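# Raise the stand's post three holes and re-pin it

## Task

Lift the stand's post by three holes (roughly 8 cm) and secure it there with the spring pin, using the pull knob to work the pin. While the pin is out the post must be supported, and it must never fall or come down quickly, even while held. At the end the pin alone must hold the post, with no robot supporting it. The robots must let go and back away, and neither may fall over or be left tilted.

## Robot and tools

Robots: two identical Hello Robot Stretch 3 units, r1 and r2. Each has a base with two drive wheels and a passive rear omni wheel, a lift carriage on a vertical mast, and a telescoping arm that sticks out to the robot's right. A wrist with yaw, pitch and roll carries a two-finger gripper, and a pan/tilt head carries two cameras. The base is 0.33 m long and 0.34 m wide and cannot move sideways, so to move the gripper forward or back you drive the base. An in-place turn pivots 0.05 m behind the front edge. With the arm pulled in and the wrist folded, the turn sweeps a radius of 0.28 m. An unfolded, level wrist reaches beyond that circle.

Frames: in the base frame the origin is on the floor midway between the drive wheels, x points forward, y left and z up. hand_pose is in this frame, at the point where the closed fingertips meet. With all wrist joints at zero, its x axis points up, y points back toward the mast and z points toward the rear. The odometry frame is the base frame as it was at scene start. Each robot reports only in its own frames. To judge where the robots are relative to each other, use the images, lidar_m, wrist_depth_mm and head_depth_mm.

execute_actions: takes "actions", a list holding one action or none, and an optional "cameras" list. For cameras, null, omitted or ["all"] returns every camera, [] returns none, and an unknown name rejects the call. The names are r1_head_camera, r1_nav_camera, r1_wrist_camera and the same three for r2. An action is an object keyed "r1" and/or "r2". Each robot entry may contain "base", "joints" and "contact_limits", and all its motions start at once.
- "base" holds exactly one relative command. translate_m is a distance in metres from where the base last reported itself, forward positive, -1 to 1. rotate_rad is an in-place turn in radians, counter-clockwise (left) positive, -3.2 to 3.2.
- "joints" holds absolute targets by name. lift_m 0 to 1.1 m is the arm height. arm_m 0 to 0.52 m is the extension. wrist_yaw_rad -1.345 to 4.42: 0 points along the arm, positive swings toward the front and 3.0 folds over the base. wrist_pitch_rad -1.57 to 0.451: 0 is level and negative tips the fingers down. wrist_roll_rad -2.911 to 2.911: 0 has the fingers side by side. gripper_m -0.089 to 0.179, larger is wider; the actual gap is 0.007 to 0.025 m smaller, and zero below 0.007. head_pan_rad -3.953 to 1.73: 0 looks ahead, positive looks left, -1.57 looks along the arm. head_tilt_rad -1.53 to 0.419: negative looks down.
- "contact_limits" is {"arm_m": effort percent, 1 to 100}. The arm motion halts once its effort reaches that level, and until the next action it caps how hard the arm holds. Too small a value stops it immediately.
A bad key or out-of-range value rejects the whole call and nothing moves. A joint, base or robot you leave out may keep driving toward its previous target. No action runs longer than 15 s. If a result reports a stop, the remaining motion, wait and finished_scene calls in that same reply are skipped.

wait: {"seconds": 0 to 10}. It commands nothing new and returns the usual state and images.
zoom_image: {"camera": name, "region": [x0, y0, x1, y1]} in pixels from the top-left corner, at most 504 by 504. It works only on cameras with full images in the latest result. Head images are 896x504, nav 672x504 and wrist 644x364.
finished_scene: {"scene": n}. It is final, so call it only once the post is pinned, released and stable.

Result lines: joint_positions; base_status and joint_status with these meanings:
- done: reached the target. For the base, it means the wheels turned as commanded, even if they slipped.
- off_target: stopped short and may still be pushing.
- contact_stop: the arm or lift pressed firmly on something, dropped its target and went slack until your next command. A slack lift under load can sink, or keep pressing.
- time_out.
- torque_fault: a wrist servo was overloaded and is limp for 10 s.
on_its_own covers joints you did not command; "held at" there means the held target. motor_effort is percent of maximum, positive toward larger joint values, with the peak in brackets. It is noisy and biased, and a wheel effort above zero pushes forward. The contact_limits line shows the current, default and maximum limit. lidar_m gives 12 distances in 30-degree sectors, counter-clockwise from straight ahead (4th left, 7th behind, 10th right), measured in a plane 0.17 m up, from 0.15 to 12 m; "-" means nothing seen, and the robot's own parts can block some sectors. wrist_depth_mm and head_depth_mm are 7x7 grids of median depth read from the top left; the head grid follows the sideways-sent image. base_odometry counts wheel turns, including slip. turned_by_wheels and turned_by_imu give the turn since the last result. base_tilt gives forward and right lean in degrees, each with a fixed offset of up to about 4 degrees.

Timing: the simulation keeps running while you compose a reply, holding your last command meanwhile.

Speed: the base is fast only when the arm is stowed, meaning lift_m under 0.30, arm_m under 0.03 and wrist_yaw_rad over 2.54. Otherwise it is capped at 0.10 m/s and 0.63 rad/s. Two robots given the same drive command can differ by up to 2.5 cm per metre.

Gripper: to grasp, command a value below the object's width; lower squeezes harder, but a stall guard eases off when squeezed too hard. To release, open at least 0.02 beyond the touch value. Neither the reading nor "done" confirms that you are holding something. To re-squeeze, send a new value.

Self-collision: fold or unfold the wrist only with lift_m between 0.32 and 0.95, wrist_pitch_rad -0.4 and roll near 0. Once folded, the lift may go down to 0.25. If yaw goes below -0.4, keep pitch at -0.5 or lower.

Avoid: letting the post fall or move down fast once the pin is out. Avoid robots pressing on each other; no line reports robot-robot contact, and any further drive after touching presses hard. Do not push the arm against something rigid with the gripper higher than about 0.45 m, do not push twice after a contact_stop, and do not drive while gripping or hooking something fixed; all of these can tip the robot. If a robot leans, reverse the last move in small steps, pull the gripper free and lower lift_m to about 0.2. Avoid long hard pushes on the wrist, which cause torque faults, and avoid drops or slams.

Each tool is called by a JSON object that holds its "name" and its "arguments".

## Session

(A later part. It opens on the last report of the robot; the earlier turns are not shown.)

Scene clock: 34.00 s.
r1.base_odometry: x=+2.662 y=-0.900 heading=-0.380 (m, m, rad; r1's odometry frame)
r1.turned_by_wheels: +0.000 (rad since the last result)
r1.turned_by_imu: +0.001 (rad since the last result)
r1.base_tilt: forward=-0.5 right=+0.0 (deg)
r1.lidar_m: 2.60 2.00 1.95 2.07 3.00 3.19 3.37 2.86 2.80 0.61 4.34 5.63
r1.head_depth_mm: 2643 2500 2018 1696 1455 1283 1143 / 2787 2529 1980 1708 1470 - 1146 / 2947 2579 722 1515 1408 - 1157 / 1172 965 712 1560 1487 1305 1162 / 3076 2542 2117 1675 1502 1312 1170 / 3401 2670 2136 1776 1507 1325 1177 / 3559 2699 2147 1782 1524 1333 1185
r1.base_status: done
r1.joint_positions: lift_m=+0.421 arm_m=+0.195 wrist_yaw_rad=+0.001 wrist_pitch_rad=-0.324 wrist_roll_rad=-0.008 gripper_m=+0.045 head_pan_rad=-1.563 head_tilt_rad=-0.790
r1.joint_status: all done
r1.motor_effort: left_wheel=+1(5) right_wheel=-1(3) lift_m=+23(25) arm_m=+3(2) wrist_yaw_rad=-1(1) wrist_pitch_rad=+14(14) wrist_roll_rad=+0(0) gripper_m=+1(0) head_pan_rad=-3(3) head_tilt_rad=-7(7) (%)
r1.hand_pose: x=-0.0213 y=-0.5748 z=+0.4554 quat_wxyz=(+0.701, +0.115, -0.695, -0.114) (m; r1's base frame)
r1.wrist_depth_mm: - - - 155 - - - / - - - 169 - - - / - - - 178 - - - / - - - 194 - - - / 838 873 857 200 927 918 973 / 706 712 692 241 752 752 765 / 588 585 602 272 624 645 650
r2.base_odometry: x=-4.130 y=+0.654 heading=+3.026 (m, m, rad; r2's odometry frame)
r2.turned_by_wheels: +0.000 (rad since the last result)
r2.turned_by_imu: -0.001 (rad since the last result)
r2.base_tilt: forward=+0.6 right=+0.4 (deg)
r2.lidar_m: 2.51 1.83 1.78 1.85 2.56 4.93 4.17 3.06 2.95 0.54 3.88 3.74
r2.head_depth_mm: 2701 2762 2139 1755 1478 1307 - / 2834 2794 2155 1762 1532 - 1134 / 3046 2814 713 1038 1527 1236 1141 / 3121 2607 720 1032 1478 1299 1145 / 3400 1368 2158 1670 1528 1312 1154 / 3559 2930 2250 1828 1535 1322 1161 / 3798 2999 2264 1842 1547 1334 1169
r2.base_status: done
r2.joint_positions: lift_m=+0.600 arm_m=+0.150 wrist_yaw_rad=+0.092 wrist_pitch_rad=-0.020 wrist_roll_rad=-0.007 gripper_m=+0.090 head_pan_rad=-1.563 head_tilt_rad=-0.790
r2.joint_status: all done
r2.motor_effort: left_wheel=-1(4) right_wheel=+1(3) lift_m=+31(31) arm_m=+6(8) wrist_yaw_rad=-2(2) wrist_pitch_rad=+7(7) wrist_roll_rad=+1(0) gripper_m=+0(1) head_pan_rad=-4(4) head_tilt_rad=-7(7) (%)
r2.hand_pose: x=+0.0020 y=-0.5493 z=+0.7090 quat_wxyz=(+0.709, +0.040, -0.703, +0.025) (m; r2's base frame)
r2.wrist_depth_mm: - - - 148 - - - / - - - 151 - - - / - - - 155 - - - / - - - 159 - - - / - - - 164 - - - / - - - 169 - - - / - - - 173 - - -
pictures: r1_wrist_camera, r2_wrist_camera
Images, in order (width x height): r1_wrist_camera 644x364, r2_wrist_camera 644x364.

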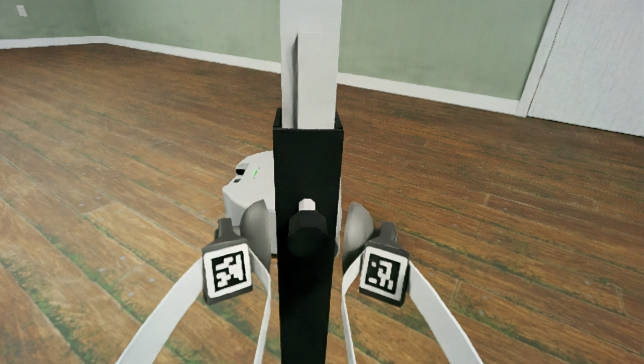

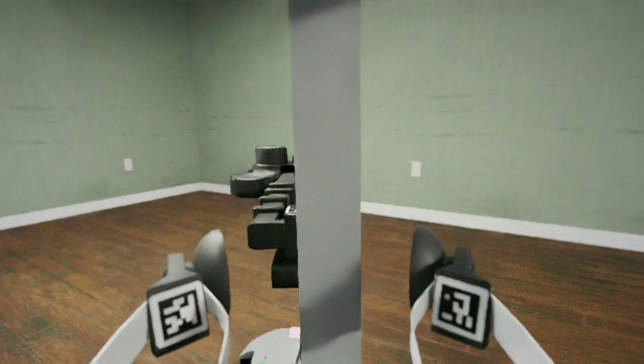

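{"name": "execute_actions", "arguments": {"actions": [{"r1":{"joints":{"lift_m":0.418,"arm_m":0.216,"gripper_m":0.034}},"r2":{"base":{"translate_m":-0.004},"joints":{"arm_m":0.163,"gripper_m":0.06}}}], "cameras": []}}

{"name": "execute_actions", "arguments": {"actions": [{"r2":{"joints":{"gripper_m":-0.03}}}], "cameras": []}}

{"name": "execute_actions", "arguments": {"actions": [{"r1":{"joints":{"gripper_m":-0.05}},"r2":{"joints":{"lift_m":0.617}}}], "cameras": ["r1_wrist_camera","r2_wrist_camera"]}}

{"name": "execute_actions", "arguments": {"actions": [{"r1":{"joints":{"arm_m":0.206,"gripper_m":-0.07}}}], "cameras": ["r1_wrist_camera"]}}

{"name": "execute_actions", "arguments": {"actions": [{"r1":{"joints":{"arm_m":0.200,"gripper_m":-0.085,"wrist_pitch_rad":-0.34}},"r2":{"joints":{"lift_m":0.62}}}], "cameras": ["r1_wrist_camera"]}}

{"name": "execute_actions", "arguments": {"actions": [{"r1":{"joints":{"gripper_m":-0.089}},"r2":{"joints":{"lift_m":0.63}}}], "cameras": ["r1_wrist_camera"]}}

Scene clock: 35.70 s.
r1.base_odometry: x=+2.662 y=-0.900 heading=-0.380 (m, m, rad; r1's odometry frame)
r1.turned_by_wheels: +0.000 (rad since the last result)
r1.turned_by_imu: +0.000 (rad since the last result)
r1.base_tilt: forward=-0.4 right=+0.1 (deg)
r1.lidar_m: 2.59 1.99 1.95 2.07 2.99 3.17 3.39 2.86 2.80 0.61 4.35 5.62
r1.head_depth_mm: 2630 2492 2007 1680 1464 1281 1148 / 2776 2536 1974 1712 1479 - 1151 / 2956 2563 723 1496 1479 1250 1158 / 1168 970 711 1563 1492 1301 1162 / 1182 2554 2093 1675 1502 1311 1171 / 3454 2661 2134 1767 1520 1320 1175 / 3594 2698 2145 1786 1522 1326 1183
r1.base_status: not commanded
r1.joint_positions: lift_m=+0.418 arm_m=+0.216 wrist_yaw_rad=+0.001 wrist_pitch_rad=-0.324 wrist_roll_rad=-0.008 gripper_m=+0.034 head_pan_rad=-1.563 head_tilt_rad=-0.790
r1.joint_status: all done
r1.motor_effort: left_wheel=+1(1) right_wheel=-1(0) lift_m=+22(22) arm_m=+3(2) wrist_yaw_rad=-2(2) wrist_pitch_rad=+14(14) wrist_roll_rad=+0(0) gripper_m=+0(53) head_pan_rad=-2(2) head_tilt_rad=-7(7) (%)
r1.hand_pose: x=-0.0212 y=-0.5957 z=+0.4525 quat_wxyz=(+0.701, +0.115, -0.695, -0.113) (m; r1's base frame)
r1.wrist_depth_mm: - - - 136 - - - / - - - 147 - - - / - - - 157 - - - / - - 983 168 - - - / 843 851 882 174 945 945 958 / 705 724 676 208 742 747 774 / 603 589 608 242 610 631 640
r2.base_odometry: x=-4.126 y=+0.654 heading=+3.026 (m, m, rad; r2's odometry frame)
r2.turned_by_wheels: +0.000 (rad since the last result)
r2.turned_by_imu: -0.001 (rad since the last result)
r2.base_tilt: forward=+0.5 right=+0.3 (deg)
r2.lidar_m: 2.50 1.82 1.79 1.86 2.56 4.92 4.16 3.05 2.95 0.54 3.91 3.75
r2.head_depth_mm: 2703 2753 2131 1751 1482 1306 - / 2832 2797 2161 1760 1555 1243 1134 / 3022 2829 714 1645 - 1240 1145 / 3115 2638 718 1019 1477 1295 1148 / 3382 1374 2158 1678 1527 1313 1158 / 3618 2953 2241 1825 1528 1322 1160 / 3812 2981 2276 1849 1547 1330 1167
r2.base_status: done
r2.joint_positions: lift_m=+0.600 arm_m=+0.163 wrist_yaw_rad=+0.092 wrist_pitch_rad=-0.020 wrist_roll_rad=-0.007 gripper_m=+0.060 head_pan_rad=-1.563 head_tilt_rad=-0.790
r2.joint_status: all done
r2.motor_effort: left_wheel=-1(5) right_wheel=+1(2) lift_m=+31(31) arm_m=+6(5) wrist_yaw_rad=-2(1) wrist_pitch_rad=+8(7) wrist_roll_rad=+0(0) gripper_m=+1(93) head_pan_rad=-3(4) head_tilt_rad=-7(7) (%)
r2.hand_pose: x=+0.0020 y=-0.5623 z=+0.7090 quat_wxyz=(+0.709, +0.040, -0.703, +0.025) (m; r2's base frame)
r2.wrist_depth_mm: - - - 136 - - - / - - - 139 - - - / - - - 143 - - - / - - - 146 - - - / - - - 150 - - - / - - - 154 - - - / - - - 159 - - -
pictures: none
No camera images: the call's "cameras" was empty. Leave "cameras" out to get every camera's image.

Scene clock: 37.07 s.
r1.base_odometry: x=+2.662 y=-0.900 heading=-0.380 (m, m, rad; r1's odometry frame)
r1.turned_by_wheels: +0.000 (rad since the last result)
r1.turned_by_imu: +0.000 (rad since the last result)
r1.base_tilt: forward=-0.4 right=+0.1 (deg)
r1.lidar_m: 2.59 1.99 1.95 2.07 2.98 3.17 3.39 2.86 2.80 0.61 4.33 5.63
r1.head_depth_mm: 2663 2468 2025 1689 1461 1281 1146 / 2792 2535 1988 1704 1476 - 1150 / 2950 2560 721 1550 1473 1254 1157 / 1169 975 711 1549 1491 1307 1160 / 1187 2524 2110 1684 1500 1310 1167 / 3428 2685 2127 1761 1502 1325 1180 / 3598 2707 2162 1779 1520 1332 1179
r1.base_status: not commanded
r1.joint_positions: lift_m=+0.418 arm_m=+0.216 wrist_yaw_rad=+0.001 wrist_pitch_rad=-0.324 wrist_roll_rad=-0.008 gripper_m=+0.034 head_pan_rad=-1.563 head_tilt_rad=-0.790
r1.joint_status: not commanded
r1.motor_effort: left_wheel=+1(2) right_wheel=-1(1) lift_m=+22(22) arm_m=+3(3) wrist_yaw_rad=-2(2) wrist_pitch_rad=+14(14) wrist_roll_rad=+0(0) gripper_m=-1(1) head_pan_rad=-2(2) head_tilt_rad=-7(7) (%)
r1.hand_pose: x=-0.0212 y=-0.5957 z=+0.4525 quat_wxyz=(+0.701, +0.115, -0.695, -0.113) (m; r1's base frame)
r1.wrist_depth_mm: - - - 136 - - - / - - - 148 - - - / - - - 156 - - - / - - 982 169 - - - / 851 867 866 175 931 922 983 / 691 711 661 207 756 748 756 / 583 604 601 239 623 630 656
r2.base_odometry: x=-4.126 y=+0.654 heading=+3.026 (m, m, rad; r2's odometry frame)
r2.turned_by_wheels: +0.000 (rad since the last result)
r2.turned_by_imu: +0.000 (rad since the last result)
r2.base_tilt: forward=+0.4 right=+0.3 (deg)
r2.lidar_m: 2.51 1.82 1.78 1.85 2.56 4.91 4.15 3.05 2.96 0.54 3.87 3.75
r2.head_depth_mm: 2672 2752 2132 1746 1481 1302 - / 2840 2809 2153 1758 1553 1239 1133 / 3026 2786 714 1641 1568 1245 1144 / 3137 2617 719 1048 1483 1288 1149 / 3419 1375 2156 1667 1527 1317 1150 / 3591 2946 2256 1817 1534 1321 1159 / 3798 2949 2274 1836 1548 1332 1174
r2.base_status: not commanded
r2.joint_positions: lift_m=+0.600 arm_m=+0.163 wrist_yaw_rad=+0.092 wrist_pitch_rad=-0.020 wrist_roll_rad=-0.007 gripper_m=-0.029 head_pan_rad=-1.563 head_tilt_rad=-0.790
r2.joint_status: all done
r2.motor_effort: left_wheel=-1(1) right_wheel=+0(1) lift_m=+31(31) arm_m=+0(6) wrist_yaw_rad=-1(2) wrist_pitch_rad=+7(8) wrist_roll_rad=+0(0) gripper_m=-28(98) head_pan_rad=-3(3) head_tilt_rad=-7(7) (%)
r2.hand_pose: x=+0.0020 y=-0.5627 z=+0.7090 quat_wxyz=(+0.709, +0.040, -0.703, +0.025) (m; r2's base frame)
r2.wrist_depth_mm: - - - 135 - - - / - - - 138 - - - / - - - 141 - - - / - - - 145 - - - / - - - 148 - - - / - - - 152 - - - / - - - 158 - - -
pictures: none
No camera images: the call's "cameras" was empty. Leave "cameras" out to get every camera's image.

Scene clock: 38.40 s.
r1.base_odometry: x=+2.662 y=-0.900 heading=-0.380 (m, m, rad; r1's odometry frame)
r1.turned_by_wheels: +0.000 (rad since the last result)
r1.turned_by_imu: +0.000 (rad since the last result)
r1.base_tilt: forward=-0.4 right=+0.1 (deg)
r1.lidar_m: 2.59 1.99 1.95 2.07 2.99 3.19 3.40 2.87 2.80 0.61 4.32 5.63
r1.head_depth_mm: 2630 2469 2011 1694 1457 1276 1152 / 2781 2514 1976 1709 1473 - 1152 / 2974 2546 719 1520 1469 1252 1155 / 1154 940 722 1562 1492 1304 1167 / 1153 2569 2105 1672 1494 1312 1171 / 3414 2668 2121 1757 1516 1323 1176 / 3623 2726 2191 1790 1528 1335 1192
r1.base_status: not commanded
r1.joint_positions: lift_m=+0.418 arm_m=+0.216 wrist_yaw_rad=+0.004 wrist_pitch_rad=-0.327 wrist_roll_rad=-0.012 gripper_m=-0.048 head_pan_rad=-1.563 head_tilt_rad=-0.790
r1.joint_status: all done
r1.motor_effort: left_wheel=+1(1) right_wheel=+1(1) lift_m=+22(22) arm_m=+3(3) wrist_yaw_rad=-4(4) wrist_pitch_rad=+16(16) wrist_roll_rad=+2(3) gripper_m=-36(100) head_pan_rad=-2(2) head_tilt_rad=-6(7) (%)
r1.hand_pose: x=-0.0206 y=-0.5954 z=+0.4517 quat_wxyz=(+0.702, +0.117, -0.693, -0.114) (m; r1's base frame)
r1.wrist_depth_mm: - - - 136 - - - / - - - 148 - - - / - - - 157 - - - / - - 976 168 - - - / 851 866 847 160 919 961 966 / 681 698 684 210 749 762 768 / 585 595 597 241 627 625 644
r2.base_odometry: x=-4.126 y=+0.654 heading=+3.026 (m, m, rad; r2's odometry frame)
r2.turned_by_wheels: +0.000 (rad since the last result)
r2.turned_by_imu: +0.000 (rad since the last result)
r2.base_tilt: forward=+0.5 right=+0.2 (deg)
r2.lidar_m: 2.51 1.82 1.79 1.86 2.56 4.92 4.16 3.05 2.96 0.54 3.89 3.74
r2.head_depth_mm: 2691 2742 2120 1746 1484 1300 - / 2813 2792 2161 1747 1565 1246 1136 / 3008 2835 709 1647 - 1243 1141 / 3105 2645 716 1016 1490 1291 1151 / 3392 1376 2155 1682 1525 1311 1156 / 3595 2930 2238 1830 1532 1325 1161 / 3825 2987 2273 1833 1536 1333 1171
r2.base_status: not commanded
r2.joint_positions: lift_m=+0.616 arm_m=+0.163 wrist_yaw_rad=+0.092 wrist_pitch_rad=-0.072 wrist_roll_rad=-0.007 gripper_m=-0.022 head_pan_rad=-1.563 head_tilt_rad=-0.790
r2.joint_status: all done
r2.on_its_own: gripper_m is held at -0.023, not at your -0.030, by its stall guard, which is not easing now
r2.motor_effort: left_wheel=+0(1) right_wheel=-2(0) lift_m=+36(39) arm_m=-3(3) wrist_yaw_rad=-1(2) wrist_pitch_rad=+27(27) wrist_roll_rad=+0(0) gripper_m=-25(28) head_pan_rad=-4(3) head_tilt_rad=-7(7) (%)
r2.hand_pose: x=+0.0019 y=-0.5610 z=+0.7125 quat_wxyz=(+0.710, +0.058, -0.702, +0.007) (m; r2's base frame)
r2.wrist_depth_mm: - - - 131 - - - / - - - 135 - - - / - - - 140 - - - / - - - 144 - - - / - - - 149 - - - / - - - 154 - - - / - - 989 161 - - -
pictures: r1_wrist_camera, r2_wrist_camera
Images, in order (width x height): r1_wrist_camera 644x364, r2_wrist_camera 644x364.

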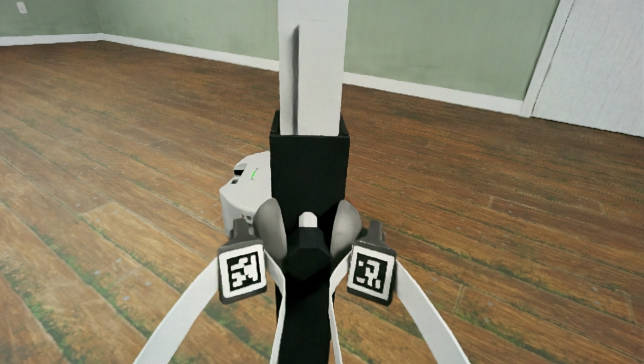

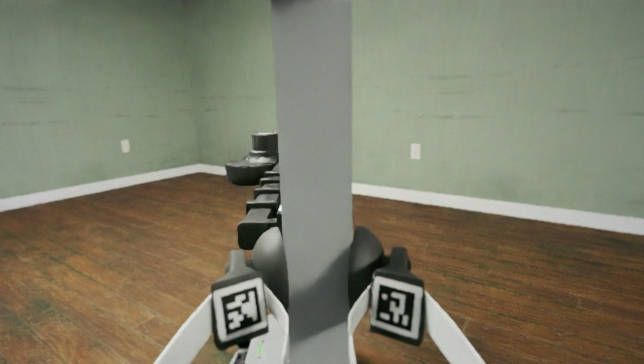

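Scene clock: 39.23 s.
r1.base_odometry: x=+2.662 y=-0.900 heading=-0.380 (m, m, rad; r1's odometry frame)
r1.turned_by_wheels: +0.000 (rad since the last result)
r1.turned_by_imu: +0.000 (rad since the last result)
r1.base_tilt: forward=-0.4 right=+0.3 (deg)
r1.lidar_m: 2.60 2.00 1.95 2.07 2.99 3.17 3.36 2.87 2.80 0.61 4.32 5.62
r1.head_depth_mm: 2661 2482 2030 1698 1459 1277 1141 / 2764 2544 1970 1711 1466 - 1140 / 2926 2565 718 1520 1445 1236 1153 / 1154 938 709 1560 1491 1304 1157 / 1153 2554 2111 1690 1509 1315 1165 / 3401 2657 2125 1766 1515 1323 1176 / 3584 2724 2149 1794 1533 1334 1185
r1.base_status: not commanded
r1.joint_positions: lift_m=+0.418 arm_m=+0.207 wrist_yaw_rad=+0.002 wrist_pitch_rad=-0.313 wrist_roll_rad=-0.012 gripper_m=-0.068 head_pan_rad=-1.563 head_tilt_rad=-0.790
r1.joint_status: all done
r1.motor_effort: left_wheel=+2(3) right_wheel=-2(3) lift_m=+28(27) arm_m=-13(13) wrist_yaw_rad=-3(7) wrist_pitch_rad=+7(16) wrist_roll_rad=+2(2) gripper_m=-41(100) head_pan_rad=-3(2) head_tilt_rad=-7(6) (%)
r1.hand_pose: x=-0.0210 y=-0.5888 z=+0.4548 quat_wxyz=(+0.703, +0.112, -0.694, -0.109) (m; r1's base frame)
r1.wrist_depth_mm: - - - 143 - - - / - - - 156 - - - / - - - 164 - - - / - - - 175 - - - / 852 887 859 170 923 952 - / 702 709 703 216 765 763 787 / 593 600 606 254 631 636 653
r2.base_odometry: x=-4.126 y=+0.654 heading=+3.026 (m, m, rad; r2's odometry frame)
r2.turned_by_wheels: +0.000 (rad since the last result)
r2.turned_by_imu: +0.000 (rad since the last result)
r2.base_tilt: forward=+0.4 right=+0.4 (deg)
r2.lidar_m: 2.51 1.82 1.79 1.85 2.56 4.93 4.15 3.06 2.95 0.54 3.89 3.73
r2.head_depth_mm: 2691 2729 2137 1753 1484 1307 - / 2839 2772 2159 1754 1557 1237 1133 / 3021 2820 709 1647 - 1247 1142 / 3110 2628 714 1025 1496 1299 1147 / 3439 1377 2142 1680 1527 1308 1155 / 3554 2937 2252 1816 1527 1327 1155 / 3800 2972 2286 1841 1545 1333 1165
r2.base_status: not commanded
r2.joint_positions: lift_m=+0.616 arm_m=+0.163 wrist_yaw_rad=+0.092 wrist_pitch_rad=-0.072 wrist_roll_rad=-0.007 gripper_m=-0.022 head_pan_rad=-1.563 head_tilt_rad=-0.790
r2.joint_status: not commanded
r2.on_its_own: gripper_m is held at -0.023, not at your -0.030, by its stall guard, which is not easing now
r2.motor_effort: left_wheel=+0(0) right_wheel=+0(1) lift_m=+36(36) arm_m=-3(3) wrist_yaw_rad=-2(0) wrist_pitch_rad=+27(26) wrist_roll_rad=+0(0) gripper_m=-23(24) head_pan_rad=-2(3) head_tilt_rad=-7(7) (%)
r2.hand_pose: x=+0.0019 y=-0.5610 z=+0.7125 quat_wxyz=(+0.710, +0.058, -0.702, +0.007) (m; r2's base frame)
r2.wrist_depth_mm: - - - 131 - - - / - - - 135 - - - / - - - 140 - - - / - - - 144 - - - / - - - 149 - - - / - - - 154 - - - / - - - 161 - - -
pictures: r1_wrist_camera
Images, in order (width x height): r1_wrist_camera 644x364.

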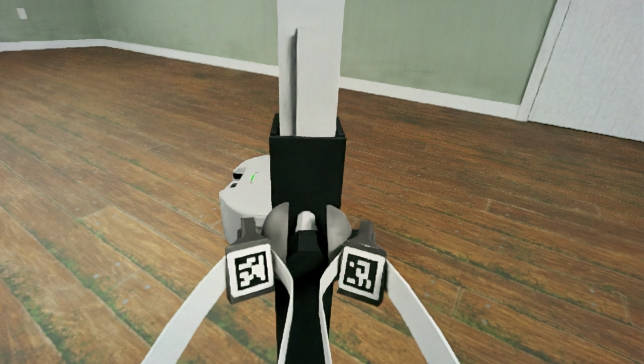

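Scene clock: 39.93 s.
r1.base_odometry: x=+2.662 y=-0.900 heading=-0.380 (m, m, rad; r1's odometry frame)
r1.turned_by_wheels: +0.000 (rad since the last result)
r1.turned_by_imu: +0.000 (rad since the last result)
r1.base_tilt: forward=-0.5 right=+0.1 (deg)
r1.lidar_m: 2.59 1.99 1.95 2.07 2.99 3.18 3.37 2.87 2.81 0.61 4.34 5.62
r1.head_depth_mm: 2651 2494 1994 1685 1460 1275 1137 / 2790 2552 1976 1701 1467 - 1138 / 2964 2556 713 1519 1457 - 1155 / 1148 937 720 1553 1496 1302 1159 / 1157 2553 2118 1676 1499 1315 1169 / 3423 2684 2135 1764 1515 1323 1177 / 3625 2681 2149 1777 1526 1327 1186
r1.base_status: not commanded
r1.joint_positions: lift_m=+0.418 arm_m=+0.201 wrist_yaw_rad=+0.001 wrist_pitch_rad=-0.307 wrist_roll_rad=-0.012 gripper_m=-0.083 head_pan_rad=-1.563 head_tilt_rad=-0.790
r1.joint_status: all done
r1.motor_effort: left_wheel=+3(2) right_wheel=-2(2) lift_m=+27(27) arm_m=-11(14) wrist_yaw_rad=-1(2) wrist_pitch_rad=-20(21) wrist_roll_rad=+3(3) gripper_m=-48(100) head_pan_rad=-2(3) head_tilt_rad=-7(7) (%)
r1.hand_pose: x=-0.0213 y=-0.5832 z=+0.4562 quat_wxyz=(+0.703, +0.109, -0.694, -0.108) (m; r1's base frame)
r1.wrist_depth_mm: - - - 149 - - - / - - - 162 - - - / - - - 170 - - - / - - - 183 - - - / 882 895 866 165 981 961 990 / 707 723 704 223 772 788 786 / 606 602 611 261 630 627 652
r2.base_odometry: x=-4.126 y=+0.654 heading=+3.026 (m, m, rad; r2's odometry frame)
r2.turned_by_wheels: +0.000 (rad since the last result)
r2.turned_by_imu: +0.000 (rad since the last result)
r2.base_tilt: forward=+0.6 right=+0.4 (deg)
r2.lidar_m: 2.51 1.82 1.79 1.86 2.56 4.93 4.15 3.06 2.95 0.54 3.89 3.75
r2.head_depth_mm: 2697 2752 2126 1746 1502 1301 - / 2834 2761 2142 1759 1559 1245 1137 / 3025 2799 704 1644 - 1243 1144 / 3138 2645 710 1020 1476 1293 1148 / 3449 1376 2146 1677 1515 1311 1157 / 3591 2948 2234 1818 1534 1321 1159 / 3834 2997 2275 1828 1550 1327 1168
r2.base_status: not commanded
r2.joint_positions: lift_m=+0.619 arm_m=+0.163 wrist_yaw_rad=+0.092 wrist_pitch_rad=-0.073 wrist_roll_rad=-0.007 gripper_m=-0.022 head_pan_rad=-1.563 head_tilt_rad=-0.790
r2.joint_status: all done
r2.on_its_own: gripper_m is held at -0.023, not at your -0.030, by its stall guard, which is not easing now
r2.motor_effort: left_wheel=+0(0) right_wheel=-1(1) lift_m=+36(38) arm_m=-3(3) wrist_yaw_rad=-1(1) wrist_pitch_rad=+27(27) wrist_roll_rad=+0(0) gripper_m=-25(25) head_pan_rad=-2(3) head_tilt_rad=-7(7) (%)
r2.hand_pose: x=+0.0019 y=-0.5610 z=+0.7152 quat_wxyz=(+0.710, +0.059, -0.702, +0.006) (m; r2's base frame)
r2.wrist_depth_mm: - - - 131 - - - / - - - 135 - - - / - - - 140 - - - / - - - 144 - - - / - - - 149 - - - / - - - 154 - - - / - - 999 161 - - -
pictures: r1_wrist_camera
Images, in order (width x height): r1_wrist_camera 644x364.

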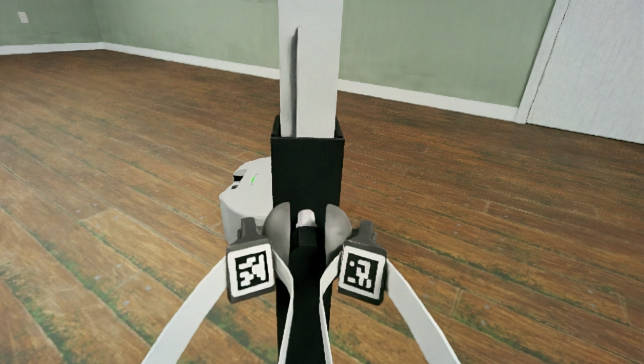

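Scene clock: 40.67 s.
r1.base_odometry: x=+2.662 y=-0.900 heading=-0.380 (m, m, rad; r1's odometry frame)
r1.turned_by_wheels: +0.000 (rad since the last result)
r1.turned_by_imu: +0.000 (rad since the last result)
r1.base_tilt: forward=-0.4 right=+0.1 (deg)
r1.lidar_m: 2.60 2.00 1.95 2.07 3.00 3.18 3.38 2.87 2.80 0.61 4.38 5.63
r1.head_depth_mm: 2645 2492 2020 1681 1460 1283 1141 / 2766 2513 1969 1707 1471 - 1143 / 2987 2541 699 1547 1465 - 1153 / 1144 917 706 1565 1492 1305 1165 / 1141 2519 2140 1686 1496 1310 1168 / 3414 2657 2129 1773 1514 1319 1177 / 3570 2703 2164 1775 1522 1333 1181
r1.base_status: not commanded
r1.joint_positions: lift_m=+0.418 arm_m=+0.201 wrist_yaw_rad=+0.001 wrist_pitch_rad=-0.307 wrist_roll_rad=-0.012 gripper_m=-0.087 head_pan_rad=-1.563 head_tilt_rad=-0.790
r1.joint_status: all done
r1.motor_effort: left_wheel=+2(2) right_wheel=-2(2) lift_m=+28(27) arm_m=-11(11) wrist_yaw_rad=-1(1) wrist_pitch_rad=-20(20) wrist_roll_rad=+2(2) gripper_m=-50(80) head_pan_rad=-2(3) head_tilt_rad=-7(7) (%)
r1.hand_pose: x=-0.0213 y=-0.5832 z=+0.4562 quat_wxyz=(+0.703, +0.109, -0.694, -0.108) (m; r1's base frame)
r1.wrist_depth_mm: - - - 148 - - - / - - - 162 - - - / - - - 170 - - - / - - - 182 - - - / 867 878 877 165 961 946 989 / 698 717 712 221 761 764 790 / 611 605 622 260 639 644 653
r2.base_odometry: x=-4.126 y=+0.654 heading=+3.026 (m, m, rad; r2's odometry frame)
r2.turned_by_wheels: +0.000 (rad since the last result)
r2.turned_by_imu: +0.000 (rad since the last result)
r2.base_tilt: forward=+0.7 right=+0.3 (deg)
r2.lidar_m: 2.51 1.82 1.79 1.86 2.56 4.92 4.15 3.06 2.96 0.54 3.90 3.74
r2.head_depth_mm: 2705 2772 2136 1741 1508 1306 - / 2844 2786 2157 1753 1559 1255 1135 / 3034 2828 687 1679 - 1250 1143 / 3126 2618 695 1261 1492 1288 1149 / 3435 1367 2156 1683 1511 1320 1151 / 3611 2925 2267 1828 1533 1321 1159 / 3802 2959 2279 1845 1550 1334 1166
r2.base_status: not commanded
r2.joint_positions: lift_m=+0.629 arm_m=+0.163 wrist_yaw_rad=+0.092 wrist_pitch_rad=-0.076 wrist_roll_rad=-0.007 gripper_m=-0.022 head_pan_rad=-1.563 head_tilt_rad=-0.790
r2.joint_status: all done
r2.on_its_own: gripper_m is held at -0.023, not at your -0.030, by its stall guard, which is not easing now
r2.motor_effort: left_wheel=+0(0) right_wheel=-1(1) lift_m=+36(37) arm_m=-3(3) wrist_yaw_rad=-2(2) wrist_pitch_rad=+28(28) wrist_roll_rad=+0(0) gripper_m=-24(24) head_pan_rad=-2(2) head_tilt_rad=-7(6) (%)
r2.hand_pose: x=+0.0018 y=-0.5609 z=+0.7246 quat_wxyz=(+0.710, +0.059, -0.702, +0.006) (m; r2's base frame)
r2.wrist_depth_mm: - - - 131 - - - / - - - 135 - - - / - - - 139 - - - / - - - 144 - - - / - - - 149 - - - / - - - 154 - - - / - - - 161 - - -
pictures: r1_wrist_camera
Images, in order (width x height): r1_wrist_camera 644x364.

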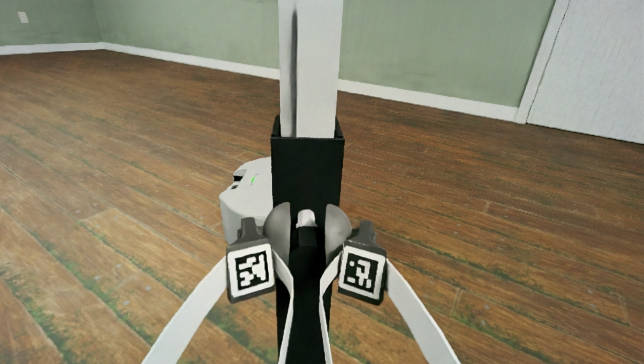

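{"name": "execute_actions", "arguments": {"actions": [{"r2":{"joints":{"lift_m":0.691}}}], "cameras": []}}

{"name": "execute_actions", "arguments": {"actions": [{"r1":{"joints":{"gripper_m":0.05,"wrist_pitch_rad":-0.3}}}], "cameras": ["r1_wrist_camera"]}}

{"name": "execute_actions", "arguments": {"actions": [{"r2":{"joints":{"lift_m":0.71}}}], "cameras": ["r1_wrist_camera"]}}

Scene clock: 42.37 s.
r1.base_odometry: x=+2.662 y=-0.900 heading=-0.380 (m, m, rad; r1's odometry frame)
r1.turned_by_wheels: +0.000 (rad since the last result)
r1.turned_by_imu: +0.000 (rad since the last result)
r1.base_tilt: forward=-0.4 right=+0.0 (deg)
r1.lidar_m: 2.59 2.00 1.95 2.07 3.00 3.18 3.39 2.87 2.80 0.61 4.32 5.59
r1.head_depth_mm: 2654 2520 2014 1682 1453 1281 1141 / 2764 2516 2010 1706 1465 - 1143 / 2972 698 757 1550 1466 - 1156 / 1110 831 1617 1563 1489 1305 1168 / 1103 2588 2089 1671 1496 1307 1171 / 3395 2657 2122 1763 1520 1319 1178 / 3620 2712 2156 1787 1523 1341 1183
r1.base_status: not commanded
r1.joint_positions: lift_m=+0.418 arm_m=+0.201 wrist_yaw_rad=+0.001 wrist_pitch_rad=-0.307 wrist_roll_rad=-0.012 gripper_m=-0.074 head_pan_rad=-1.563 head_tilt_rad=-0.790
r1.joint_status: not commanded
r1.on_its_own: gripper_m is held at -0.076, not at your -0.089, by its stall guard, which is still easing
r1.motor_effort: left_wheel=+3(2) right_wheel=-2(2) lift_m=+27(27) arm_m=-11(12) wrist_yaw_rad=-1(1) wrist_pitch_rad=-20(20) wrist_roll_rad=+2(3) gripper_m=-43(47) head_pan_rad=-1(2) head_tilt_rad=-6(7) (%)
r1.hand_pose: x=-0.0213 y=-0.5831 z=+0.4562 quat_wxyz=(+0.703, +0.109, -0.694, -0.108) (m; r1's base frame)
r1.wrist_depth_mm: - - - 149 - - - / - - - 162 - - - / - - - 170 - - - / - - - 182 - - - / 886 892 867 165 956 959 - / 712 701 707 223 757 783 800 / 600 601 618 260 632 657 655
r2.base_odometry: x=-4.126 y=+0.654 heading=+3.026 (m, m, rad; r2's odometry frame)
r2.turned_by_wheels: +0.000 (rad since the last result)
r2.turned_by_imu: +0.000 (rad since the last result)
r2.base_tilt: forward=+0.6 right=+0.4 (deg)
r2.lidar_m: 2.52 1.82 1.79 1.86 2.55 4.92 4.16 3.05 2.96 0.54 3.89 3.74
r2.head_depth_mm: 2665 2749 2127 1745 1516 - - / 2827 2806 2148 1757 - 1268 1136 / 3025 2848 625 1767 - 1267 1145 / 3148 2628 612 1546 1481 1288 1148 / 3367 1372 2144 1678 1525 1312 1156 / 3583 2925 2244 1821 1537 1319 1162 / 3784 2975 2267 1835 1556 1334 1170
r2.base_status: not commanded
r2.joint_positions: lift_m=+0.690 arm_m=+0.163 wrist_yaw_rad=+0.092 wrist_pitch_rad=-0.077 wrist_roll_rad=-0.007 gripper_m=-0.022 head_pan_rad=-1.563 head_tilt_rad=-0.790
r2.joint_status: all done
r2.on_its_own: gripper_m is held at -0.023, not at your -0.030, by its stall guard, which is not easing now
r2.motor_effort: left_wheel=+0(0) right_wheel=-1(1) lift_m=+36(37) arm_m=-3(3) wrist_yaw_rad=-1(2) wrist_pitch_rad=+28(28) wrist_roll_rad=+0(1) gripper_m=-24(26) head_pan_rad=-3(3) head_tilt_rad=-7(7) (%)
r2.hand_pose: x=+0.0018 y=-0.5608 z=+0.7853 quat_wxyz=(+0.710, +0.060, -0.702, +0.005) (m; r2's base frame)
r2.wrist_depth_mm: - - - 131 - - - / - - - 135 - - - / - - - 140 - - - / - - - 144 - - - / - - - 149 - - - / - - - 155 - - - / - - - 161 - - -
pictures: none
No camera images: the call's "cameras" was empty. Leave "cameras" out to get every camera's image.

Scene clock: 44.10 s.
r1.base_odometry: x=+2.662 y=-0.900 heading=-0.380 (m, m, rad; r1's odometry frame)
r1.turned_by_wheels: +0.000 (rad since the last result)
r1.turned_by_imu: +0.000 (rad since the last result)
r1.base_tilt: forward=-0.4 right=+0.1 (deg)
r1.lidar_m: 2.60 1.99 1.95 2.07 2.99 3.18 3.39 2.86 2.80 0.61 4.31 5.61
r1.head_depth_mm: 2650 2491 2027 1682 1450 1278 1141 / 2760 2508 2036 1713 1468 - 1148 / 2984 699 758 1546 1417 - 1159 / 1111 833 1608 1558 1488 1305 1163 / 1107 2541 2105 1682 1509 1310 1166 / 3412 2687 2128 1781 1512 1329 1181 / 3592 2711 2151 1776 1526 1332 1187
r1.base_status: not commanded
r1.joint_positions: lift_m=+0.418 arm_m=+0.200 wrist_yaw_rad=+0.000 wrist_pitch_rad=-0.315 wrist_roll_rad=-0.012 gripper_m=+0.050 head_pan_rad=-1.563 head_tilt_rad=-0.790
r1.joint_status: all done
r1.motor_effort: left_wheel=+2(2) right_wheel=+0(2) lift_m=+27(27) arm_m=-4(11) wrist_yaw_rad=+0(1) wrist_pitch_rad=+9(19) wrist_roll_rad=+3(3) gripper_m=+0(91) head_pan_rad=-1(1) head_tilt_rad=-6(6) (%)
r1.hand_pose: x=-0.0216 y=-0.5815 z=+0.4544 quat_wxyz=(+0.703, +0.112, -0.694, -0.111) (m; r1's base frame)
r1.wrist_depth_mm: - - - 150 - - - / - - - 164 - - - / - - - 172 - - - / - - - 184 - - - / 872 888 829 192 976 965 970 / 705 703 684 229 756 756 775 / 590 605 618 264 628 638 651
r2.base_odometry: x=-4.126 y=+0.654 heading=+3.026 (m, m, rad; r2's odometry frame)
r2.turned_by_wheels: +0.000 (rad since the last result)
r2.turned_by_imu: +0.000 (rad since the last result)
r2.base_tilt: forward=+0.6 right=+0.4 (deg)
r2.lidar_m: 2.51 1.82 1.79 1.86 2.55 4.92 4.14 3.06 2.95 0.54 3.89 3.74
r2.head_depth_mm: 2672 2722 2129 1754 1511 - - / 2824 2809 2152 1757 - 1267 1136 / 3021 2793 626 1774 - 1261 1144 / 3117 2611 611 1547 1479 1284 1155 / 3416 1367 2161 1683 1521 1317 1154 / 3569 2922 2253 1817 1534 1324 1163 / 3779 2987 2280 1837 1544 1326 1170
r2.base_status: not commanded
r2.joint_positions: lift_m=+0.690 arm_m=+0.163 wrist_yaw_rad=+0.092 wrist_pitch_rad=-0.077 wrist_roll_rad=-0.007 gripper_m=-0.019 head_pan_rad=-1.563 head_tilt_rad=-0.790
r2.joint_status: not commanded
r2.on_its_own: gripper_m is held at -0.020, not at your -0.030, by its stall guard, which is not easing now
r2.motor_effort: left_wheel=+0(0) right_wheel=-1(1) lift_m=+36(36) arm_m=-3(3) wrist_yaw_rad=+0(3) wrist_pitch_rad=+28(28) wrist_roll_rad=+0(0) gripper_m=-23(25) head_pan_rad=-3(3) head_tilt_rad=-7(7) (%)
r2.hand_pose: x=+0.0018 y=-0.5608 z=+0.7853 quat_wxyz=(+0.710, +0.060, -0.702, +0.005) (m; r2's base frame)
r2.wrist_depth_mm: - - - 131 - - - / - - - 135 - - - / - - - 140 - - - / - - - 144 - - - / - - - 149 - - - / - - - 155 - - - / - - - 162 - - -
pictures: r1_wrist_camera
Images, in order (width x height): r1_wrist_camera 644x364.

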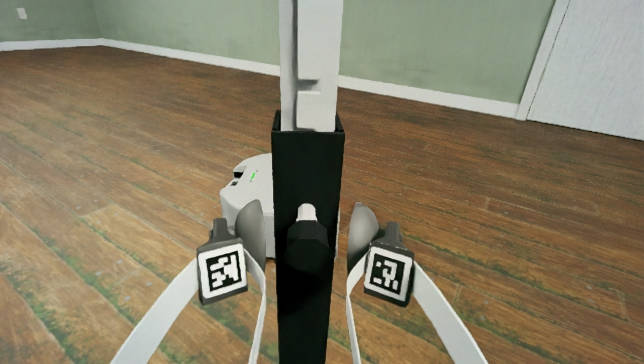

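Scene clock: 45.00 s.
r1.base_odometry: x=+2.662 y=-0.900 heading=-0.380 (m, m, rad; r1's odometry frame)
r1.turned_by_wheels: +0.000 (rad since the last result)
r1.turned_by_imu: +0.000 (rad since the last result)
r1.base_tilt: forward=-0.4 right=+0.1 (deg)
r1.lidar_m: 2.59 1.99 1.95 2.07 3.00 3.18 3.38 2.87 2.80 0.61 4.31 5.62
r1.head_depth_mm: 2622 2503 2020 1695 1457 1280 1146 / 2774 2528 2039 1699 1469 - 1148 / 2959 692 763 1556 1415 - 1158 / 1111 701 1582 1553 1485 1303 1165 / 1090 2552 2094 1677 1499 1319 1168 / 3399 2692 2132 1757 1513 1325 1179 / 3564 2700 2152 1787 1535 1330 1185
r1.base_status: not commanded
r1.joint_positions: lift_m=+0.418 arm_m=+0.200 wrist_yaw_rad=+0.000 wrist_pitch_rad=-0.315 wrist_roll_rad=-0.012 gripper_m=+0.050 head_pan_rad=-1.563 head_tilt_rad=-0.790
r1.joint_status: not commanded
r1.motor_effort: left_wheel=+2(1) right_wheel=-1(0) lift_m=+28(28) arm_m=-3(4) wrist_yaw_rad=+0(1) wrist_pitch_rad=+9(9) wrist_roll_rad=+2(2) gripper_m=+1(1) head_pan_rad=-3(2) head_tilt_rad=-7(7) (%)
r1.hand_pose: x=-0.0216 y=-0.5815 z=+0.4544 quat_wxyz=(+0.703, +0.112, -0.694, -0.111) (m; r1's base frame)
r1.wrist_depth_mm: - - - 150 - - - / - - - 163 - - - / - - - 172 - - - / - - - 185 - - - / 853 869 829 191 946 960 972 / 686 733 691 228 753 774 767 / 590 600 605 265 622 641 645
r2.base_odometry: x=-4.126 y=+0.654 heading=+3.026 (m, m, rad; r2's odometry frame)
r2.turned_by_wheels: +0.000 (rad since the last result)
r2.turned_by_imu: +0.000 (rad since the last result)
r2.base_tilt: forward=+0.7 right=+0.1 (deg)
r2.lidar_m: 2.51 1.82 1.79 1.86 2.56 4.93 4.15 3.07 2.96 0.54 3.90 3.74
r2.head_depth_mm: 2686 2739 2131 1747 1540 - 1131 / 2824 2777 2086 1790 - 1269 1136 / 2987 2804 618 1800 - 1266 1143 / 3142 2627 607 1552 1474 1293 1146 / 3373 1372 2148 1675 1523 1314 1155 / 3581 2929 2248 1821 1531 1323 1165 / 3809 2993 2261 1837 1542 1328 1166
r2.base_status: not commanded
r2.joint_positions: lift_m=+0.709 arm_m=+0.163 wrist_yaw_rad=+0.092 wrist_pitch_rad=-0.131 wrist_roll_rad=-0.007 gripper_m=-0.019 head_pan_rad=-1.563 head_tilt_rad=-0.790
r2.joint_status: all done
r2.on_its_own: gripper_m is held at -0.020, not at your -0.030, by its stall guard, which is not easing now; wrist_pitch_rad is at rest, and its effort (+48) is outside its rest range (-20 to +32)
r2.motor_effort: left_wheel=+0(0) right_wheel=-1(2) lift_m=+40(41) arm_m=-3(4) wrist_yaw_rad=-1(2) wrist_pitch_rad=+48(48) wrist_roll_rad=+0(0) gripper_m=-23(24) head_pan_rad=-4(3) head_tilt_rad=-7(7) (%)
r2.hand_pose: x=+0.0016 y=-0.5581 z=+0.7904 quat_wxyz=(+0.710, +0.079, -0.700, -0.014) (m; r2's base frame)
r2.wrist_depth_mm: - - - 129 - - - / - - - 134 - - - / - - - 139 - - - / - - - 145 - - - / - - - 151 - - - / - - - 158 - - - / - - - 168 - - -
pictures: r1_wrist_camera
Images, in order (width x height): r1_wrist_camera 644x364.

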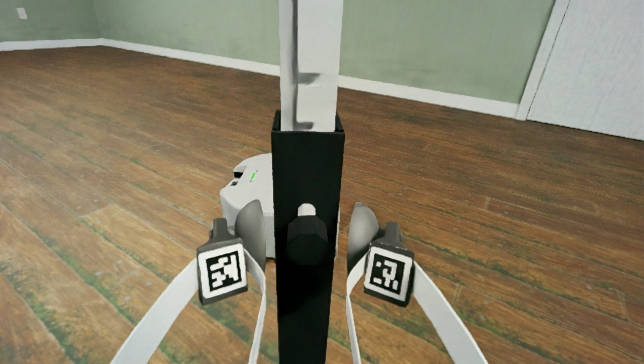

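{"name": "execute_actions", "arguments": {"actions": [{"r2":{"joints":{"lift_m":0.678}},"r1":{"joints":{"arm_m":0.0}}}], "cameras": ["r1_head_camera","r2_wrist_camera"]}}

Scene clock: 48.10 s.
r1.base_odometry: x=+2.662 y=-0.900 heading=-0.380 (m, m, rad; r1's odometry frame)
r1.turned_by_wheels: +0.000 (rad since the last result)
r1.turned_by_imu: +0.000 (rad since the last result)
r1.base_tilt: forward=-0.5 right=+0.1 (deg)
r1.lidar_m: 2.59 2.00 1.96 2.07 3.00 3.18 3.37 2.86 2.80 0.61 4.34 5.64
r1.head_depth_mm: 2627 2511 2026 1688 1460 1281 1144 / 2776 2525 2036 1701 1472 1290 1153 / 2906 697 766 1553 1422 1267 - / 1113 704 1530 1562 1487 1311 1162 / 1109 2545 2089 1687 1499 1312 1163 / 3390 2670 2130 1765 1516 1320 1174 / 3591 2691 2164 1783 1526 1336 1187
r1.base_status: not commanded
r1.joint_positions: lift_m=+0.418 arm_m=+0.003 wrist_yaw_rad=+0.000 wrist_pitch_rad=-0.316 wrist_roll_rad=-0.012 gripper_m=+0.050 head_pan_rad=-1.563 head_tilt_rad=-0.790
r1.joint_status: all done
joint sent to its limit — the command would take r1.arm_m past its lower limit, so that joint was sent only as far as its limit.
r1.motor_effort: left_wheel=+1(2) right_wheel=+0(1) lift_m=+27(27) arm_m=-4(3) wrist_yaw_rad=+1(0) wrist_pitch_rad=+9(9) wrist_roll_rad=+2(3) gripper_m=+0(1) head_pan_rad=-2(3) head_tilt_rad=-6(7) (%)
r1.hand_pose: x=-0.0216 y=-0.3842 z=+0.4541 quat_wxyz=(+0.703, +0.112, -0.694, -0.111) (m; r1's base frame)
r1.wrist_depth_mm: - - - - - - - / - - - - - - - / - - - - - - - / - - - 930 - - - / 854 859 930 866 966 940 990 / 706 707 702 700 746 768 770 / 590 599 607 591 631 647 643
r2.base_odometry: x=-4.126 y=+0.654 heading=+3.026 (m, m, rad; r2's odometry frame)
r2.turned_by_wheels: +0.000 (rad since the last result)
r2.turned_by_imu: -0.001 (rad since the last result)
r2.base_tilt: forward=+0.7 right=+0.3 (deg)
r2.lidar_m: 2.52 1.82 1.79 1.86 2.56 4.92 4.14 3.05 2.96 0.54 3.89 3.74
r2.head_depth_mm: 2681 2744 2123 1751 1511 - - / 2854 2764 2148 1766 - 1266 1136 / 3036 2835 624 1777 - 1263 1144 / 3125 2621 612 1554 1508 1293 1153 / 3391 1377 2150 1690 1532 1318 1154 / 3572 2944 2257 1832 1540 1324 1159 / 3801 2954 2255 1835 1543 1327 1170
r2.base_status: not commanded
r2.joint_positions: lift_m=+0.678 arm_m=+0.163 wrist_yaw_rad=+0.092 wrist_pitch_rad=-0.031 wrist_roll_rad=-0.007 gripper_m=-0.019 head_pan_rad=-1.563 head_tilt_rad=-0.790
r2.joint_status: all done
r2.on_its_own: gripper_m is held at -0.020, not at your -0.030, by its stall guard, which is not easing now
r2.motor_effort: left_wheel=+0(0) right_wheel=+0(2) lift_m=+15(35) arm_m=-1(3) wrist_yaw_rad=-1(2) wrist_pitch_rad=+11(48) wrist_roll_rad=+0(0) gripper_m=-22(24) head_pan_rad=-3(4) head_tilt_rad=-7(7) (%)
r2.hand_pose: x=+0.0020 y=-0.5624 z=+0.7851 quat_wxyz=(+0.709, +0.044, -0.703, +0.021) (m; r2's base frame)
r2.wrist_depth_mm: - - - 135 - - - / - - - 138 - - - / - - - 142 - - - / - - - 145 - - - / - - - 149 - - - / - - - 154 - - - / - - - 159 - - -
pictures: r1_head_camera (sideways: a quarter turn clockwise sets it upright), r2_wrist_camera
Images, in order (width x height): r1_head_camera 896x504, r2_wrist_camera 644x364.

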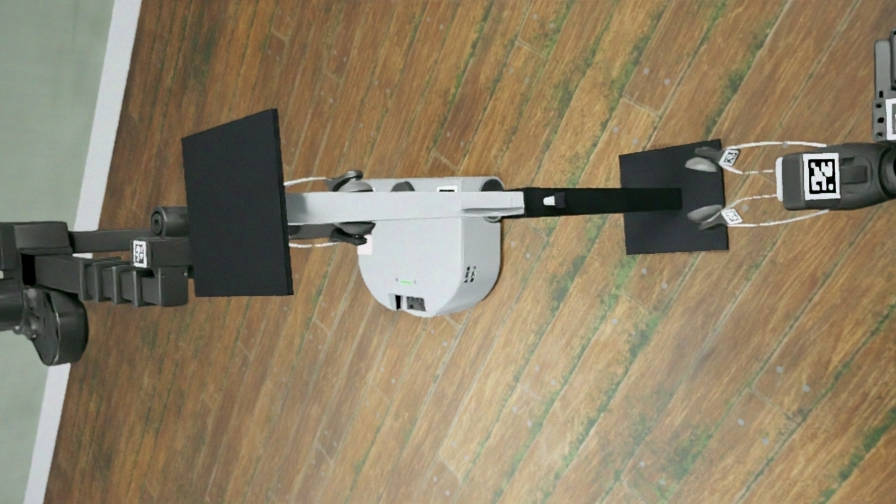

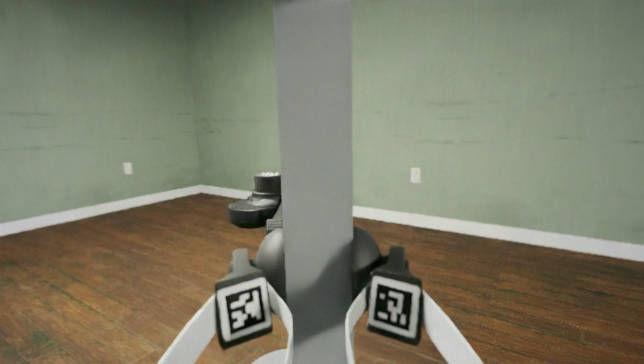

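{"name": "execute_actions", "arguments": {"actions": [{"r2":{"joints":{"gripper_m":0.12}}}], "cameras": []}}

{"name": "execute_actions", "arguments": {"actions": [{"r2":{"joints":{"arm_m":0.005}}}], "cameras": ["r1_head_camera"]}}

{"name": "finished_scene", "arguments": {"scene": 2}}

Scene clock: 50.27 s.
r1.base_odometry: x=+2.662 y=-0.900 heading=-0.380 (m, m, rad; r1's odometry frame)
r1.turned_by_wheels: +0.000 (rad since the last result)
r1.turned_by_imu: +0.000 (rad since the last result)
r1.base_tilt: forward=-0.5 right=+0.1 (deg)
r1.lidar_m: 2.59 2.00 1.96 2.07 2.99 3.18 3.38 2.86 2.80 0.61 4.30 5.63
r1.head_depth_mm: 2641 2490 2020 1687 1451 1284 1143 / 2761 2518 2015 1704 1475 1287 1159 / 2966 697 765 1558 1415 1270 - / 1116 705 1570 1564 1487 1307 1164 / 1112 2541 2121 1676 1502 1314 1167 / 3448 2671 2130 1767 1508 1326 1176 / 3617 2708 2157 1783 1533 1333 1185
r1.base_status: not commanded
r1.joint_positions: lift_m=+0.418 arm_m=+0.003 wrist_yaw_rad=+0.000 wrist_pitch_rad=-0.316 wrist_roll_rad=-0.012 gripper_m=+0.050 head_pan_rad=-1.563 head_tilt_rad=-0.790
r1.joint_status: not commanded
r1.motor_effort: left_wheel=+1(1) right_wheel=-1(1) lift_m=+27(28) arm_m=-4(4) wrist_yaw_rad=+0(0) wrist_pitch_rad=+9(9) wrist_roll_rad=+3(3) gripper_m=+1(0) head_pan_rad=-3(3) head_tilt_rad=-7(6) (%)
r1.hand_pose: x=-0.0216 y=-0.3842 z=+0.4541 quat_wxyz=(+0.703, +0.112, -0.694, -0.111) (m; r1's base frame)
r1.wrist_depth_mm: - - - - - - - / - - - - - - - / - - - - - - - / - - - 910 - - - / 850 885 910 873 - 943 975 / 715 718 692 694 758 751 776 / 590 596 599 587 631 647 630
r2.base_odometry: x=-4.126 y=+0.654 heading=+3.026 (m, m, rad; r2's odometry frame)
r2.turned_by_wheels: +0.000 (rad since the last result)
r2.turned_by_imu: -0.001 (rad since the last result)
r2.base_tilt: forward=+0.6 right=+0.3 (deg)
r2.lidar_m: 2.52 1.82 1.78 1.86 2.54 4.93 4.14 3.03 2.96 0.54 3.88 3.75
r2.head_depth_mm: 2689 2765 2132 1744 1511 - - / 2841 2795 2139 1758 - 1268 1128 / 2990 2830 624 1773 - 1269 1142 / 3148 2637 611 1540 1510 1292 1154 / 3399 1374 2169 1679 1516 1316 1155 / 3575 2940 2262 1828 1541 1323 1157 / 3813 2976 2277 1843 1548 1326 1164
r2.base_status: not commanded
r2.joint_positions: lift_m=+0.678 arm_m=+0.163 wrist_yaw_rad=+0.092 wrist_pitch_rad=-0.022 wrist_roll_rad=-0.007 gripper_m=+0.120 head_pan_rad=-1.563 head_tilt_rad=-0.790
r2.joint_status: all done
r2.motor_effort: left_wheel=-1(1) right_wheel=+1(1) lift_m=+15(15) arm_m=+1(1) wrist_yaw_rad=-2(1) wrist_pitch_rad=+8(12) wrist_roll_rad=+0(0) gripper_m=-1(97) head_pan_rad=-4(3) head_tilt_rad=-7(6) (%)
r2.hand_pose: x=+0.0020 y=-0.5626 z=+0.7875 quat_wxyz=(+0.709, +0.040, -0.703, +0.025) (m; r2's base frame)
r2.wrist_depth_mm: - - - 136 - - - / - - - 138 - - - / - - - 142 - - - / - - - 146 - - - / - - - 150 - - - / - - - 154 - - - / - - - 158 - - -
pictures: none
No camera images: the call's "cameras" was empty. Leave "cameras" out to get every camera's image.

Scene clock: 52.67 s.
r1.base_odometry: x=+2.662 y=-0.900 heading=-0.380 (m, m, rad; r1's odometry frame)
r1.turned_by_wheels: +0.000 (rad since the last result)
r1.turned_by_imu: +0.000 (rad since the last result)
r1.base_tilt: forward=-0.5 right=+0.2 (deg)
r1.lidar_m: 2.60 2.00 1.95 2.06 2.99 3.18 3.37 2.86 2.80 0.61 4.31 5.64
r1.head_depth_mm: 2649 2489 2011 1684 1465 1277 1144 / 2778 2505 2021 1705 1467 1285 1158 / 2919 695 765 1565 1427 1268 - / 1091 704 1680 1561 1480 1306 1160 / 1112 2657 2097 1671 1503 1320 1168 / 3403 2673 2119 1772 1516 1326 1174 / 3532 2687 2144 1773 1527 1334 1182
r1.base_status: not commanded
r1.joint_positions: lift_m=+0.418 arm_m=+0.003 wrist_yaw_rad=+0.000 wrist_pitch_rad=-0.316 wrist_roll_rad=-0.012 gripper_m=+0.050 head_pan_rad=-1.563 head_tilt_rad=-0.790
r1.joint_status: not commanded
r1.motor_effort: left_wheel=+2(1) right_wheel=-1(1) lift_m=+27(27) arm_m=-5(4) wrist_yaw_rad=+0(0) wrist_pitch_rad=+9(9) wrist_roll_rad=+3(3) gripper_m=+0(0) head_pan_rad=-2(2) head_tilt_rad=-6(7) (%)
r1.hand_pose: x=-0.0216 y=-0.3842 z=+0.4541 quat_wxyz=(+0.703, +0.112, -0.694, -0.111) (m; r1's base frame)
r1.wrist_depth_mm: - - - - - - - / - - - - - - - / - - - - - - - / - - - 919 - - - / 885 896 957 879 991 953 970 / 706 713 671 695 755 750 781 / 596 600 606 591 621 648 659
r2.base_odometry: x=-4.126 y=+0.654 heading=+3.026 (m, m, rad; r2's odometry frame)
r2.turned_by_wheels: +0.000 (rad since the last result)
r2.turned_by_imu: -0.001 (rad since the last result)
r2.base_tilt: forward=+0.6 right=+0.4 (deg)
r2.lidar_m: 2.51 1.82 1.79 1.86 2.56 4.94 4.15 3.06 2.96 0.54 3.89 3.75
r2.head_depth_mm: 2705 2752 2135 1749 1481 1296 - / 2812 2779 2146 1772 1472 1296 - / 2999 2800 624 1743 1467 - - / 3100 2622 611 1547 1481 1299 1152 / 3402 1375 2149 1678 1516 1316 1155 / 3586 2924 2249 1825 1535 1320 1161 / 3803 2975 2291 1844 1542 1334 1166
r2.base_status: not commanded
r2.joint_positions: lift_m=+0.678 arm_m=+0.005 wrist_yaw_rad=+0.092 wrist_pitch_rad=-0.021 wrist_roll_rad=-0.007 gripper_m=+0.120 head_pan_rad=-1.563 head_tilt_rad=-0.790
r2.joint_status: all done
r2.motor_effort: left_wheel=-1(1) right_wheel=+1(1) lift_m=+15(15) arm_m=-4(3) wrist_yaw_rad=-1(2) wrist_pitch_rad=+7(8) wrist_roll_rad=+0(0) gripper_m=-1(0) head_pan_rad=-4(3) head_tilt_rad=-7(7) (%)
r2.hand_pose: x=+0.0020 y=-0.4049 z=+0.7877 quat_wxyz=(+0.709, +0.040, -0.703, +0.025) (m; r2's base frame)
r2.wrist_depth_mm: - - - 284 337 - - / - - - - - - - / - - - - - - - / - - - - - - - / - - - 799 - - - / - - - - - - - / - - - 641 - - -
pictures: r1_head_camera (sideways: a quarter turn clockwise sets it upright)
Images, in order (width x height): r1_head_camera 896x504.

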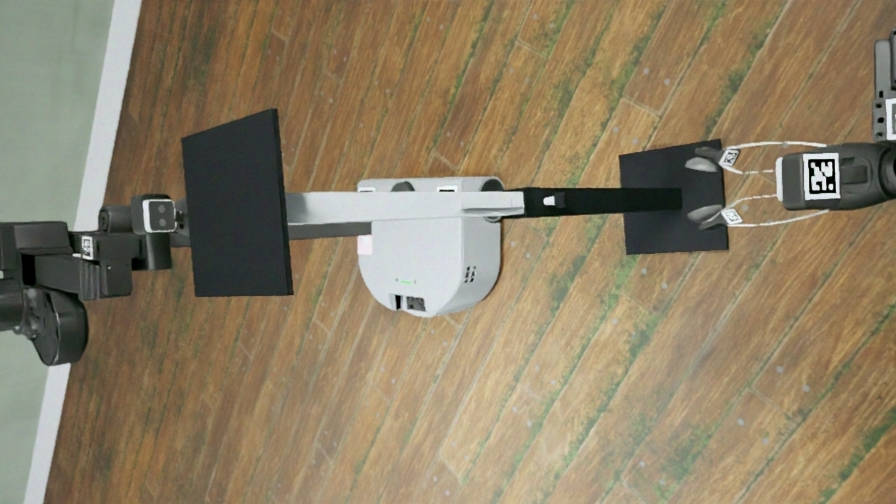

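The scene is finished: the task was done.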